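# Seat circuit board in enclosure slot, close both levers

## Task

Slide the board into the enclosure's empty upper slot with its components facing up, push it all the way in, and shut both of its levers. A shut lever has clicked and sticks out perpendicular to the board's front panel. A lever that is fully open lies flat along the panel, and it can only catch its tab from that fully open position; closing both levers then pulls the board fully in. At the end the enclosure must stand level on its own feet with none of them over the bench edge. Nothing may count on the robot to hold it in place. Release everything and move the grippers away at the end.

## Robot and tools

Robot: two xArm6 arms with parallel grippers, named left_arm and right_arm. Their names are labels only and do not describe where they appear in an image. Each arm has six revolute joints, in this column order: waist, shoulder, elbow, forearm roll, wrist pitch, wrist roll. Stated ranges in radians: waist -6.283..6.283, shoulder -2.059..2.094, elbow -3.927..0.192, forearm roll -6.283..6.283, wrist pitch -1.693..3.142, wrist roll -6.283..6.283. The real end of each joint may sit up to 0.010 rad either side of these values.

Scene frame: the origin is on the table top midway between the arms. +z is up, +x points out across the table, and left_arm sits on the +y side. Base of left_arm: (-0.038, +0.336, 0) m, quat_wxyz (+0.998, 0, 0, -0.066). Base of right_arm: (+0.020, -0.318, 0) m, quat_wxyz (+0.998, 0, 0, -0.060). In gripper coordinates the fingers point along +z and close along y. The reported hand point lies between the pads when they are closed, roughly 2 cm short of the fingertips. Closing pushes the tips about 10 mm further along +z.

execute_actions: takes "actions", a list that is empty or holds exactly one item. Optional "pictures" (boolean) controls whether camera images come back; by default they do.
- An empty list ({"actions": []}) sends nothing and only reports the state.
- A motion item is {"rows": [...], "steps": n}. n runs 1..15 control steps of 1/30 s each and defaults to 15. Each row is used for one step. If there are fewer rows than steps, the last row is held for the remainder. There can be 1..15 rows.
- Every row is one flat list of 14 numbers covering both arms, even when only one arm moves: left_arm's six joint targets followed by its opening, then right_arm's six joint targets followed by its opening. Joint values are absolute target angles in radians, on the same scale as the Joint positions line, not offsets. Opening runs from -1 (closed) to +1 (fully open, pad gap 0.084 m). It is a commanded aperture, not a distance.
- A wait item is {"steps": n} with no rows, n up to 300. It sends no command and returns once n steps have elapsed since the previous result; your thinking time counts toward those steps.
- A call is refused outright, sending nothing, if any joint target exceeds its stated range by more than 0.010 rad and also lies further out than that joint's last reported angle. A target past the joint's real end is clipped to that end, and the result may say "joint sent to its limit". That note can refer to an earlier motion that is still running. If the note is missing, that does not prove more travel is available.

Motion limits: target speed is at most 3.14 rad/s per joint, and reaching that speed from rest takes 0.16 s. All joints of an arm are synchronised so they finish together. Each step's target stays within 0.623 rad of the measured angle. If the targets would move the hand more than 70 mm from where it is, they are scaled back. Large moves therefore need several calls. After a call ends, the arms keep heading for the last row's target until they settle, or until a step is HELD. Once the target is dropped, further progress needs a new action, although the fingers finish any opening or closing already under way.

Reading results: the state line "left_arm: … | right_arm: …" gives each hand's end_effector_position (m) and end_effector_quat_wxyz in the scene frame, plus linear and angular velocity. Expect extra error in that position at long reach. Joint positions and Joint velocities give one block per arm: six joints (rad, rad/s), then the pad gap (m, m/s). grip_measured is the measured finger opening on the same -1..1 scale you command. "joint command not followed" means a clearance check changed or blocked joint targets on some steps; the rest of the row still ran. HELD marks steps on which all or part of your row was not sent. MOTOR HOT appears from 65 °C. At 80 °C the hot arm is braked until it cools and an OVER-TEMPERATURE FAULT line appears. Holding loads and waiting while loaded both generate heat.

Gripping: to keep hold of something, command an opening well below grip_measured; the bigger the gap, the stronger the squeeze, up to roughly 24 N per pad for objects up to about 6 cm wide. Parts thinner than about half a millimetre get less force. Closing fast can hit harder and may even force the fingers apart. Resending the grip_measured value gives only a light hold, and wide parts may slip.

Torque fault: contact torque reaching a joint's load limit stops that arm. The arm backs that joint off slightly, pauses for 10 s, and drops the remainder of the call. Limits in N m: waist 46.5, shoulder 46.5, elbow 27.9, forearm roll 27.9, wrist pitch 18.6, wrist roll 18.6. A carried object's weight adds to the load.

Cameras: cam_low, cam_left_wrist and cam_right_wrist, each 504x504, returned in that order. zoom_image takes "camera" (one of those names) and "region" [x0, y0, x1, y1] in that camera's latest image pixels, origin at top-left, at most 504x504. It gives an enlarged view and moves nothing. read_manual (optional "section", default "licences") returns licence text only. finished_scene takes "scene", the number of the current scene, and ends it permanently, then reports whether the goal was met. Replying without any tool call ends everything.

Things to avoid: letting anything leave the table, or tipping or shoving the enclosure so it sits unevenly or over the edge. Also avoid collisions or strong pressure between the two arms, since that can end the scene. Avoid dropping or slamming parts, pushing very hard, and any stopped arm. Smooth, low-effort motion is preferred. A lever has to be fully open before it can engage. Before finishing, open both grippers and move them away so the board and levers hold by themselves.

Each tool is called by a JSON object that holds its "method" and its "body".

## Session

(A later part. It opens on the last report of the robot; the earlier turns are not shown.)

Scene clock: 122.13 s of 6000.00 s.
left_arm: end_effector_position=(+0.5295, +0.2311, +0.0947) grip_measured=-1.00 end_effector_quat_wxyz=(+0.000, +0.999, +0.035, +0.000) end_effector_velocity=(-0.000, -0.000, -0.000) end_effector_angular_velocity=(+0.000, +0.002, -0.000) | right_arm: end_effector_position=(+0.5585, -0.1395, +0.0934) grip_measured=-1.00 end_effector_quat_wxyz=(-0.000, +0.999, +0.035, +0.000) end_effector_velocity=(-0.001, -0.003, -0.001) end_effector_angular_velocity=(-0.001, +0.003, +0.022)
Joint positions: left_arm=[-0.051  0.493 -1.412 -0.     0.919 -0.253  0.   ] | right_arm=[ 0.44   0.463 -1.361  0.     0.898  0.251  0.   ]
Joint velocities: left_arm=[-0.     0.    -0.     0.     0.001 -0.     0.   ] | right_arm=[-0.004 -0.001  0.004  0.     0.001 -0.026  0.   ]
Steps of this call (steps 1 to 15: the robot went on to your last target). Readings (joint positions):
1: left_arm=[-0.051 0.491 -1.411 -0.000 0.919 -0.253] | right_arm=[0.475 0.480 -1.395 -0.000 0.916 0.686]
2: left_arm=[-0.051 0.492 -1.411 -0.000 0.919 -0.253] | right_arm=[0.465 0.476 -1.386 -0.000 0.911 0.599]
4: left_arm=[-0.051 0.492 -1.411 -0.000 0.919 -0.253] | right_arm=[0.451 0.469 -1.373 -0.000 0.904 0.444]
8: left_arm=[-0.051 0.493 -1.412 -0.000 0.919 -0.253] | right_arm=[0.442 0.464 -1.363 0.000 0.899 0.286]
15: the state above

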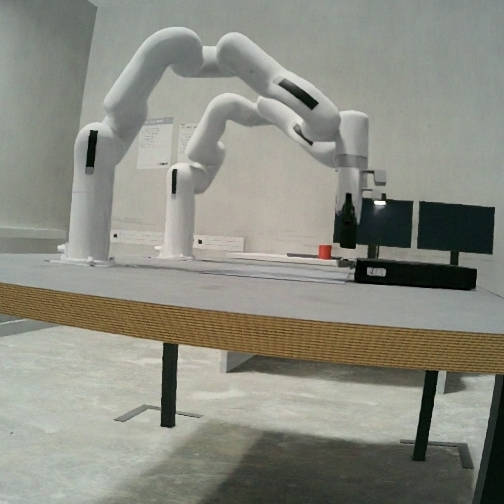

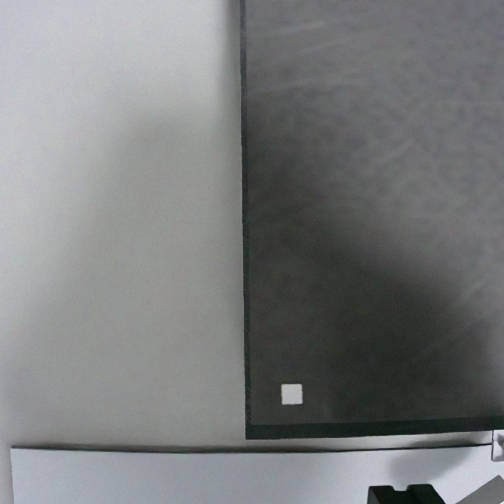

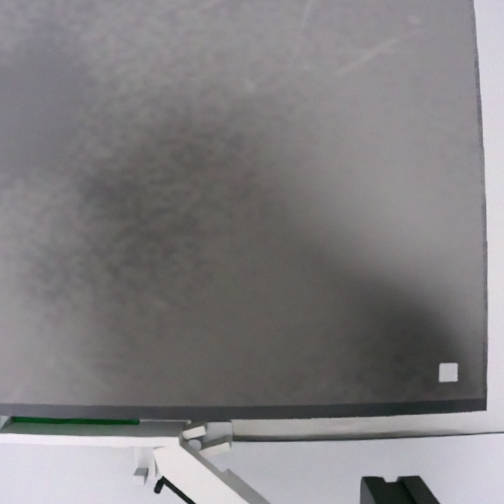

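{"method": "execute_actions", "body": {"actions": [{"rows":[[-0.0505,0.558,-1.389,0,0.831,-0.253,-1,0.4393,0.533,-1.346,0,0.813,0.249,-1]]}], "pictures": false}}

{"method": "execute_actions", "body": {"actions": [{"rows":[[-0.079,0.572,-1.412,0,0.84,-0.281,-1,0.468,0.547,-1.37,0,0.823,0.278,-1]]}], "pictures": false}}

{"method": "execute_actions", "body": {"actions": [{"rows":[[-0.103,0.542,-1.361,0,0.819,-0.305,-1,0.4914,0.519,-1.322,0,0.803,0.301,-1]]}]}}

{"method": "execute_actions", "body": {"actions": [{"rows":[[-0.13,0.531,-1.343,0,0.812,-0.332,-1,0.518,0.509,-1.305,0,0.796,0.328,-1]]}]}}

Scene clock: 127.20 s of 6000.00 s.
left_arm: end_effector_position=(+0.5306, +0.2310, +0.0563) grip_measured=-1.00 end_effector_quat_wxyz=(+0.000, +0.999, +0.035, +0.001) end_effector_velocity=(-0.005, +0.001, -0.008) end_effector_angular_velocity=(+0.002, +0.012, +0.000) | right_arm: end_effector_position=(+0.5608, -0.1392, +0.0556) grip_measured=-1.00 end_effector_quat_wxyz=(-0.000, +0.999, +0.035, +0.001) end_effector_velocity=(-0.005, -0.000, -0.008) end_effector_angular_velocity=(-0.003, +0.013, +0.001)
Joint positions: left_arm=[-0.05   0.557 -1.391 -0.     0.831 -0.253  0.   ] | right_arm=[ 0.439  0.532 -1.347 -0.     0.813  0.249  0.   ]
Joint velocities: left_arm=[ 0.001  0.008  0.012  0.    -0.007  0.     0.   ] | right_arm=[ 0.002  0.009  0.01   0.001 -0.006  0.     0.   ]
Steps of this call (steps 1 to 15: the robot went on to your last target; steps 16 to 90: nothing new was sent; then 1.57 s passed at rest; steps 91 to 105: all 15 steps of this action). Readings (joint positions):
91: left_arm=[-0.051 0.493 -1.412 -0.000 0.919 -0.253] | right_arm=[0.439 0.463 -1.361 -0.000 0.898 0.249]
92: left_arm=[-0.050 0.494 -1.412 -0.000 0.916 -0.253] | right_arm=[0.439 0.465 -1.361 -0.000 0.895 0.249]
94: left_arm=[-0.050 0.513 -1.409 -0.000 0.885 -0.253] | right_arm=[0.439 0.485 -1.360 -0.000 0.865 0.249]
98: left_arm=[-0.051 0.554 -1.386 0.000 0.844 -0.253] | right_arm=[0.439 0.529 -1.342 0.000 0.825 0.249]
105: the state above

Scene clock: 127.70 s of 6000.00 s.
left_arm: end_effector_position=(+0.5309, +0.2143, +0.0549) grip_measured=-1.00 end_effector_quat_wxyz=(+0.000, +0.999, +0.035, +0.000) end_effector_velocity=(-0.000, -0.001, +0.000) end_effector_angular_velocity=(-0.000, +0.000, -0.001) | right_arm: end_effector_position=(+0.5592, -0.1227, +0.0546) grip_measured=-1.00 end_effector_quat_wxyz=(+0.000, +0.999, +0.035, +0.000) end_effector_velocity=(-0.000, +0.000, -0.001) end_effector_angular_velocity=(-0.001, +0.002, -0.001)
Joint positions: left_arm=[-0.079  0.572 -1.412  0.     0.84  -0.281  0.   ] | right_arm=[ 0.468  0.547 -1.37  -0.     0.823  0.278  0.   ]
Joint velocities: left_arm=[-0.002  0.    -0.001 -0.     0.001 -0.001  0.   ] | right_arm=[ 0.001  0.002 -0.    -0.     0.001  0.002  0.   ]
Steps of this call (steps 1 to 15: all 15 steps of this action). Readings (joint positions):
1: left_arm=[-0.051 0.557 -1.390 -0.000 0.831 -0.253] | right_arm=[0.439 0.532 -1.347 -0.000 0.813 0.249]
2: left_arm=[-0.052 0.558 -1.391 0.000 0.832 -0.255] | right_arm=[0.441 0.533 -1.348 -0.000 0.814 0.252]
4: left_arm=[-0.063 0.564 -1.400 0.000 0.835 -0.266] | right_arm=[0.452 0.539 -1.357 -0.000 0.818 0.263]
8: left_arm=[-0.077 0.570 -1.410 0.000 0.839 -0.278] | right_arm=[0.466 0.545 -1.368 -0.000 0.822 0.275]
15: the state above

Scene clock: 128.20 s of 6000.00 s.
left_arm: end_effector_position=(+0.5182, +0.2030, +0.0544) grip_measured=-1.00 end_effector_quat_wxyz=(+0.000, +0.999, +0.035, +0.000) end_effector_velocity=(-0.001, -0.001, -0.000) end_effector_angular_velocity=(-0.000, -0.000, -0.001) | right_arm: end_effector_position=(+0.5457, -0.1136, +0.0540) grip_measured=-1.00 end_effector_quat_wxyz=(-0.000, +0.999, +0.035, +0.000) end_effector_velocity=(-0.003, -0.000, -0.003) end_effector_angular_velocity=(-0.002, +0.006, -0.002)
Joint positions: left_arm=[-0.103  0.542 -1.361  0.     0.819 -0.305  0.   ] | right_arm=[ 0.491  0.519 -1.322 -0.     0.803  0.301  0.   ]
Joint velocities: left_arm=[-0.003 -0.002  0.004 -0.    -0.002 -0.002  0.   ] | right_arm=[ 0.001  0.     0.007  0.    -0.001  0.002  0.   ]
Steps of this call (steps 1 to 15: all 15 steps of this action). Readings (joint positions):
1: left_arm=[-0.079 0.572 -1.412 0.000 0.840 -0.281] | right_arm=[0.468 0.547 -1.370 -0.000 0.823 0.278]
2: left_arm=[-0.080 0.570 -1.409 0.000 0.838 -0.282] | right_arm=[0.469 0.545 -1.367 -0.000 0.821 0.279]
4: left_arm=[-0.088 0.559 -1.390 0.000 0.830 -0.292] | right_arm=[0.477 0.535 -1.349 -0.000 0.814 0.288]
8: left_arm=[-0.101 0.545 -1.366 0.000 0.821 -0.302] | right_arm=[0.489 0.522 -1.327 -0.000 0.805 0.298]
15: the state above

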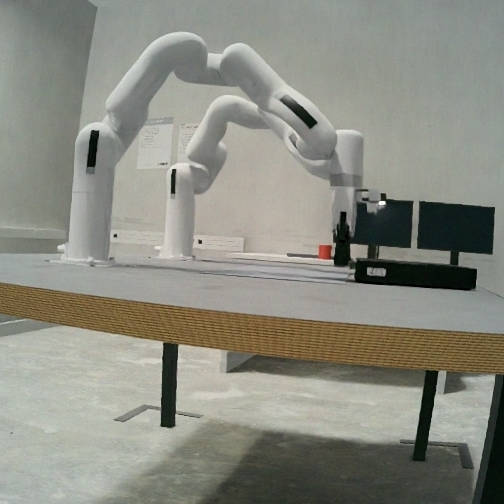

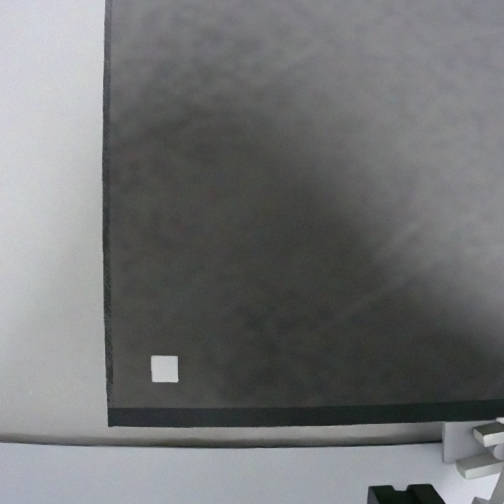

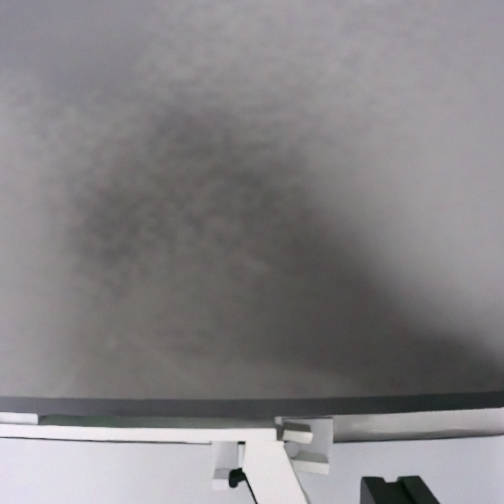

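Scene clock: 128.70 s of 6000.00 s.
left_arm: end_effector_position=(+0.5108, +0.1899, +0.0541) grip_measured=-1.00 end_effector_quat_wxyz=(-0.000, +0.999, +0.036, -0.000) end_effector_velocity=(+0.000, -0.001, +0.000) end_effector_angular_velocity=(-0.001, -0.002, -0.002) | right_arm: end_effector_position=(+0.5367, -0.1019, +0.0534) grip_measured=-1.00 end_effector_quat_wxyz=(+0.000, +0.999, +0.035, -0.000) end_effector_velocity=(-0.000, +0.002, +0.000) end_effector_angular_velocity=(+0.001, -0.002, +0.002)
Joint positions: left_arm=[-0.128  0.531 -1.343  0.001  0.812 -0.332  0.   ] | right_arm=[ 0.516  0.509 -1.305 -0.001  0.796  0.328  0.   ]
Joint velocities: left_arm=[-0.002 -0.     0.001 -0.    -0.003  0.001  0.   ] | right_arm=[ 0.004 -0.001  0.001  0.001 -0.002  0.001  0.   ]
Steps of this call (steps 1 to 15: all 15 steps of this action). Readings (joint positions):
1: left_arm=[-0.103 0.542 -1.361 0.000 0.819 -0.305] | right_arm=[0.491 0.519 -1.322 -0.000 0.803 0.301]
2: left_arm=[-0.104 0.541 -1.360 0.000 0.818 -0.307] | right_arm=[0.492 0.518 -1.321 -0.000 0.802 0.303]
4: left_arm=[-0.113 0.537 -1.353 0.001 0.815 -0.318] | right_arm=[0.501 0.515 -1.314 -0.001 0.799 0.314]
8: left_arm=[-0.128 0.532 -1.345 0.000 0.813 -0.329] | right_arm=[0.516 0.510 -1.307 -0.000 0.797 0.325]
15: the state above

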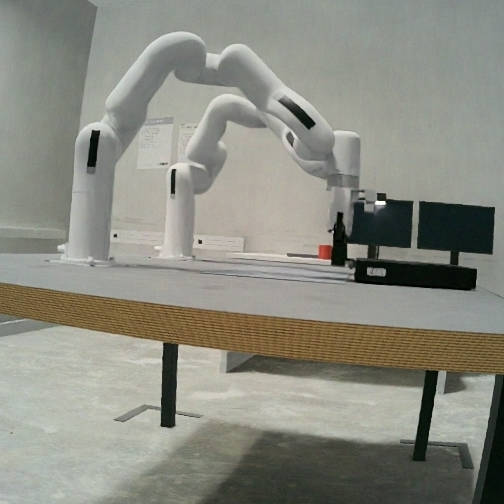

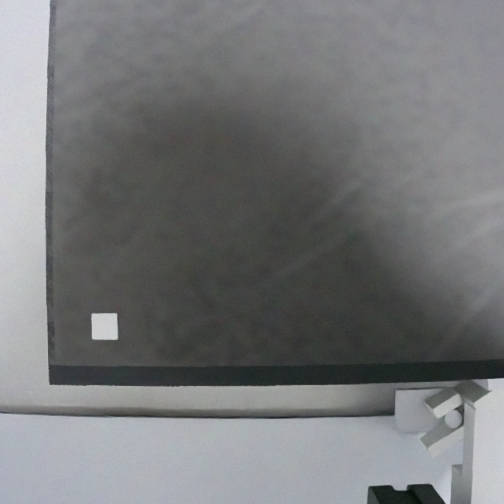

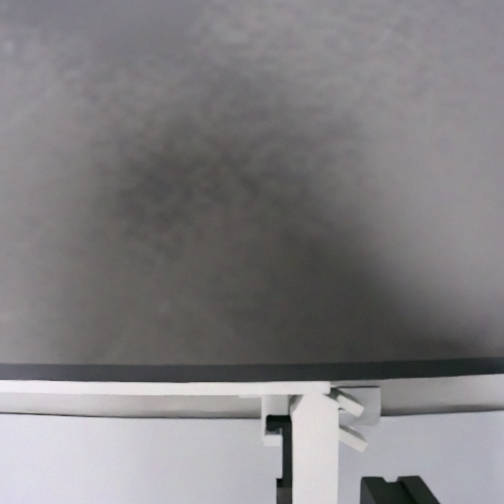

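{"method": "execute_actions", "body": {"actions": [{"rows":[[-0.134,0.531,-1.343,0,0.812,-0.332,-1,0.52,0.509,-1.305,0,0.796,0.328,-1]],"steps":10}], "pictures": false}}

{"method": "execute_actions", "body": {"actions": [{"rows":[[-0.11,0.531,-1.343,0,0.812,-0.332,-1,0.5,0.509,-1.305,0,0.796,0.328,-1]],"steps":7}], "pictures": false}}

{"method": "execute_actions", "body": {"actions": [{"rows":[[-0.13,0.15,-1.3,0,1.1,-0.332,-1,0.5,0.15,-1.3,0,0.85,0.328,-1]]}], "pictures": false}}

{"method": "execute_actions", "body": {"actions": [{"steps":12}]}}

Scene clock: 132.17 s of 6000.00 s.
left_arm: end_effector_position=(+0.5107, +0.1888, +0.0543) grip_measured=-1.00 end_effector_quat_wxyz=(-0.000, +0.999, +0.035, +0.000) end_effector_velocity=(+0.001, +0.000, +0.001) end_effector_angular_velocity=(-0.002, -0.002, +0.001) | right_arm: end_effector_position=(+0.5365, -0.1008, +0.0536) grip_measured=-1.00 end_effector_quat_wxyz=(+0.000, +0.999, +0.035, -0.000) end_effector_velocity=(-0.000, +0.001, +0.000) end_effector_angular_velocity=(+0.001, +0.000, +0.002)
Joint positions: left_arm=[-0.13   0.531 -1.343  0.     0.812 -0.332  0.   ] | right_arm=[ 0.518  0.509 -1.305 -0.     0.796  0.328  0.   ]
Joint velocities: left_arm=[ 0.001 -0.001 -0.    -0.002 -0.001  0.001  0.   ] | right_arm=[ 0.002  0.    -0.001  0.001  0.001 -0.002  0.   ]
Steps of this call (steps 1 to 15: the robot went on to your last target; steps 16 to 90: nothing new was sent; then 0.13 s passed at rest; steps 91 to 100: all 10 steps of this action). Readings (joint positions):
91: left_arm=[-0.129 0.531 -1.343 0.000 0.812 -0.332] | right_arm=[0.518 0.509 -1.305 -0.000 0.796 0.328]
92: left_arm=[-0.130 0.531 -1.343 0.000 0.812 -0.332] | right_arm=[0.518 0.509 -1.305 -0.000 0.796 0.328]
94: left_arm=[-0.130 0.531 -1.343 0.000 0.812 -0.332] | right_arm=[0.518 0.509 -1.305 -0.000 0.796 0.328]
98: left_arm=[-0.130 0.531 -1.343 0.000 0.812 -0.332] | right_arm=[0.518 0.509 -1.305 -0.000 0.796 0.328]
100: the state above

Scene clock: 132.40 s of 6000.00 s.
left_arm: end_effector_position=(+0.5129, +0.1938, +0.0553) grip_measured=-1.00 end_effector_quat_wxyz=(+0.001, +0.999, +0.041, +0.001) end_effector_velocity=(+0.012, +0.035, +0.003) end_effector_angular_velocity=(+0.006, -0.011, +0.056) | right_arm: end_effector_position=(+0.5393, -0.1044, +0.0547) grip_measured=-1.00 end_effector_quat_wxyz=(-0.002, +1.000, +0.030, +0.001) end_effector_velocity=(+0.017, -0.028, +0.006) end_effector_angular_velocity=(-0.002, -0.016, -0.049)
Joint positions: left_arm=[-0.12   0.53  -1.344 -0.003  0.811 -0.332  0.   ] | right_arm=[ 0.51   0.508 -1.307  0.003  0.795  0.328  0.   ]
Joint velocities: left_arm=[ 0.063 -0.002 -0.003  0.011 -0.004 -0.001  0.   ] | right_arm=[-0.055 -0.005 -0.008 -0.011 -0.001  0.001  0.   ]
Steps of this call (steps 1 to 7: all 7 steps of this action). Readings (joint positions):
1: left_arm=[-0.130 0.531 -1.343 0.000 0.812 -0.332] | right_arm=[0.518 0.509 -1.305 -0.000 0.796 0.328]
2: left_arm=[-0.129 0.531 -1.343 0.000 0.812 -0.332] | right_arm=[0.517 0.509 -1.305 0.000 0.796 0.328]
4: left_arm=[-0.125 0.531 -1.343 -0.003 0.812 -0.332] | right_arm=[0.514 0.509 -1.305 0.003 0.796 0.328]
7: the state above

Scene clock: 132.90 s of 6000.00 s.
left_arm: end_effector_position=(+0.4810, +0.1973, +0.2063) grip_measured=-1.00 end_effector_quat_wxyz=(+0.007, +0.999, +0.036, +0.023) end_effector_velocity=(-0.071, +0.009, +0.281) end_effector_angular_velocity=(-0.042, -0.170, -0.020) | right_arm: end_effector_position=(+0.5653, -0.0990, +0.2166) grip_measured=-1.00 end_effector_quat_wxyz=(-0.043, +0.992, +0.027, +0.115) end_effector_velocity=(+0.015, -0.005, +0.373) end_effector_angular_velocity=(+0.205, -0.523, -0.013)
Joint positions: left_arm=[-0.129  0.195 -1.307 -0.     1.064 -0.332  0.   ] | right_arm=[ 0.502  0.217 -1.302  0.001  0.839  0.328  0.   ]
Joint velocities: left_arm=[-0.019 -0.606  0.018  0.004  0.414 -0.     0.   ] | right_arm=[-0.016 -0.655 -0.001 -0.006  0.095 -0.     0.   ]
Steps of this call (steps 1 to 15: all 15 steps of this action). Readings (joint positions):
1: left_arm=[-0.118 0.530 -1.344 -0.003 0.811 -0.332] | right_arm=[0.508 0.508 -1.307 0.003 0.795 0.328]
2: left_arm=[-0.116 0.528 -1.343 -0.002 0.814 -0.332] | right_arm=[0.506 0.506 -1.306 0.002 0.796 0.328]
4: left_arm=[-0.117 0.497 -1.333 -0.002 0.844 -0.332] | right_arm=[0.505 0.477 -1.298 0.002 0.803 0.328]
8: left_arm=[-0.123 0.377 -1.330 -0.002 0.926 -0.332] | right_arm=[0.505 0.375 -1.308 0.002 0.814 0.328]
15: the state above

Scene clock: 133.30 s of 6000.00 s.
left_arm: end_effector_position=(+0.4720, +0.1992, +0.2227) grip_measured=-1.00 end_effector_quat_wxyz=(+0.007, +0.999, +0.035, +0.023) end_effector_velocity=(+0.003, -0.001, +0.009) end_effector_angular_velocity=(-0.005, -0.018, -0.000) | right_arm: end_effector_position=(+0.5644, -0.1006, +0.2515) grip_measured=-1.00 end_effector_quat_wxyz=(-0.051, +0.989, +0.026, +0.138) end_effector_velocity=(+0.004, +0.002, +0.015) end_effector_angular_velocity=(+0.010, -0.027, +0.001)
Joint positions: left_arm=[-0.13   0.152 -1.299  0.     1.1   -0.332  0.   ] | right_arm=[ 0.5    0.152 -1.299  0.     0.85   0.328  0.   ]
Joint velocities: left_arm=[-0.    -0.011 -0.008  0.     0.001  0.     0.   ] | right_arm=[ 0.    -0.014 -0.014 -0.001 -0.002 -0.     0.   ]
Steps of this call (steps 1 to 12: the robot went on to your last target). Readings (joint positions):
1: left_arm=[-0.129 0.178 -1.307 -0.000 1.075 -0.332] | right_arm=[0.501 0.197 -1.303 0.000 0.842 0.328]
2: left_arm=[-0.130 0.166 -1.306 -0.000 1.083 -0.332] | right_arm=[0.501 0.180 -1.303 0.000 0.844 0.328]
4: left_arm=[-0.130 0.157 -1.303 -0.000 1.093 -0.332] | right_arm=[0.500 0.161 -1.304 0.000 0.847 0.328]
8: left_arm=[-0.130 0.154 -1.298 -0.000 1.099 -0.332] | right_arm=[0.500 0.154 -1.298 0.000 0.850 0.328]
12: the state above

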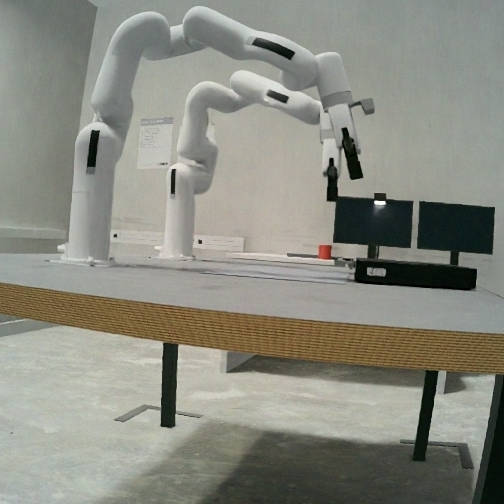

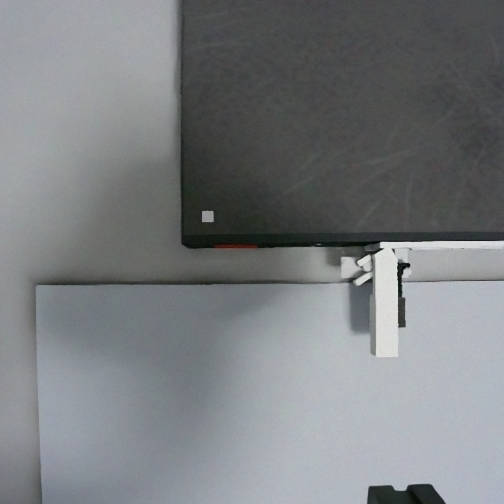

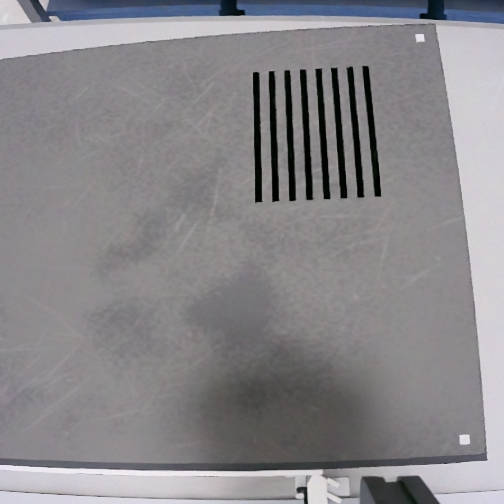

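{"method": "finished_scene", "body": {"scene": 1}}

The scene is finished: the task was done.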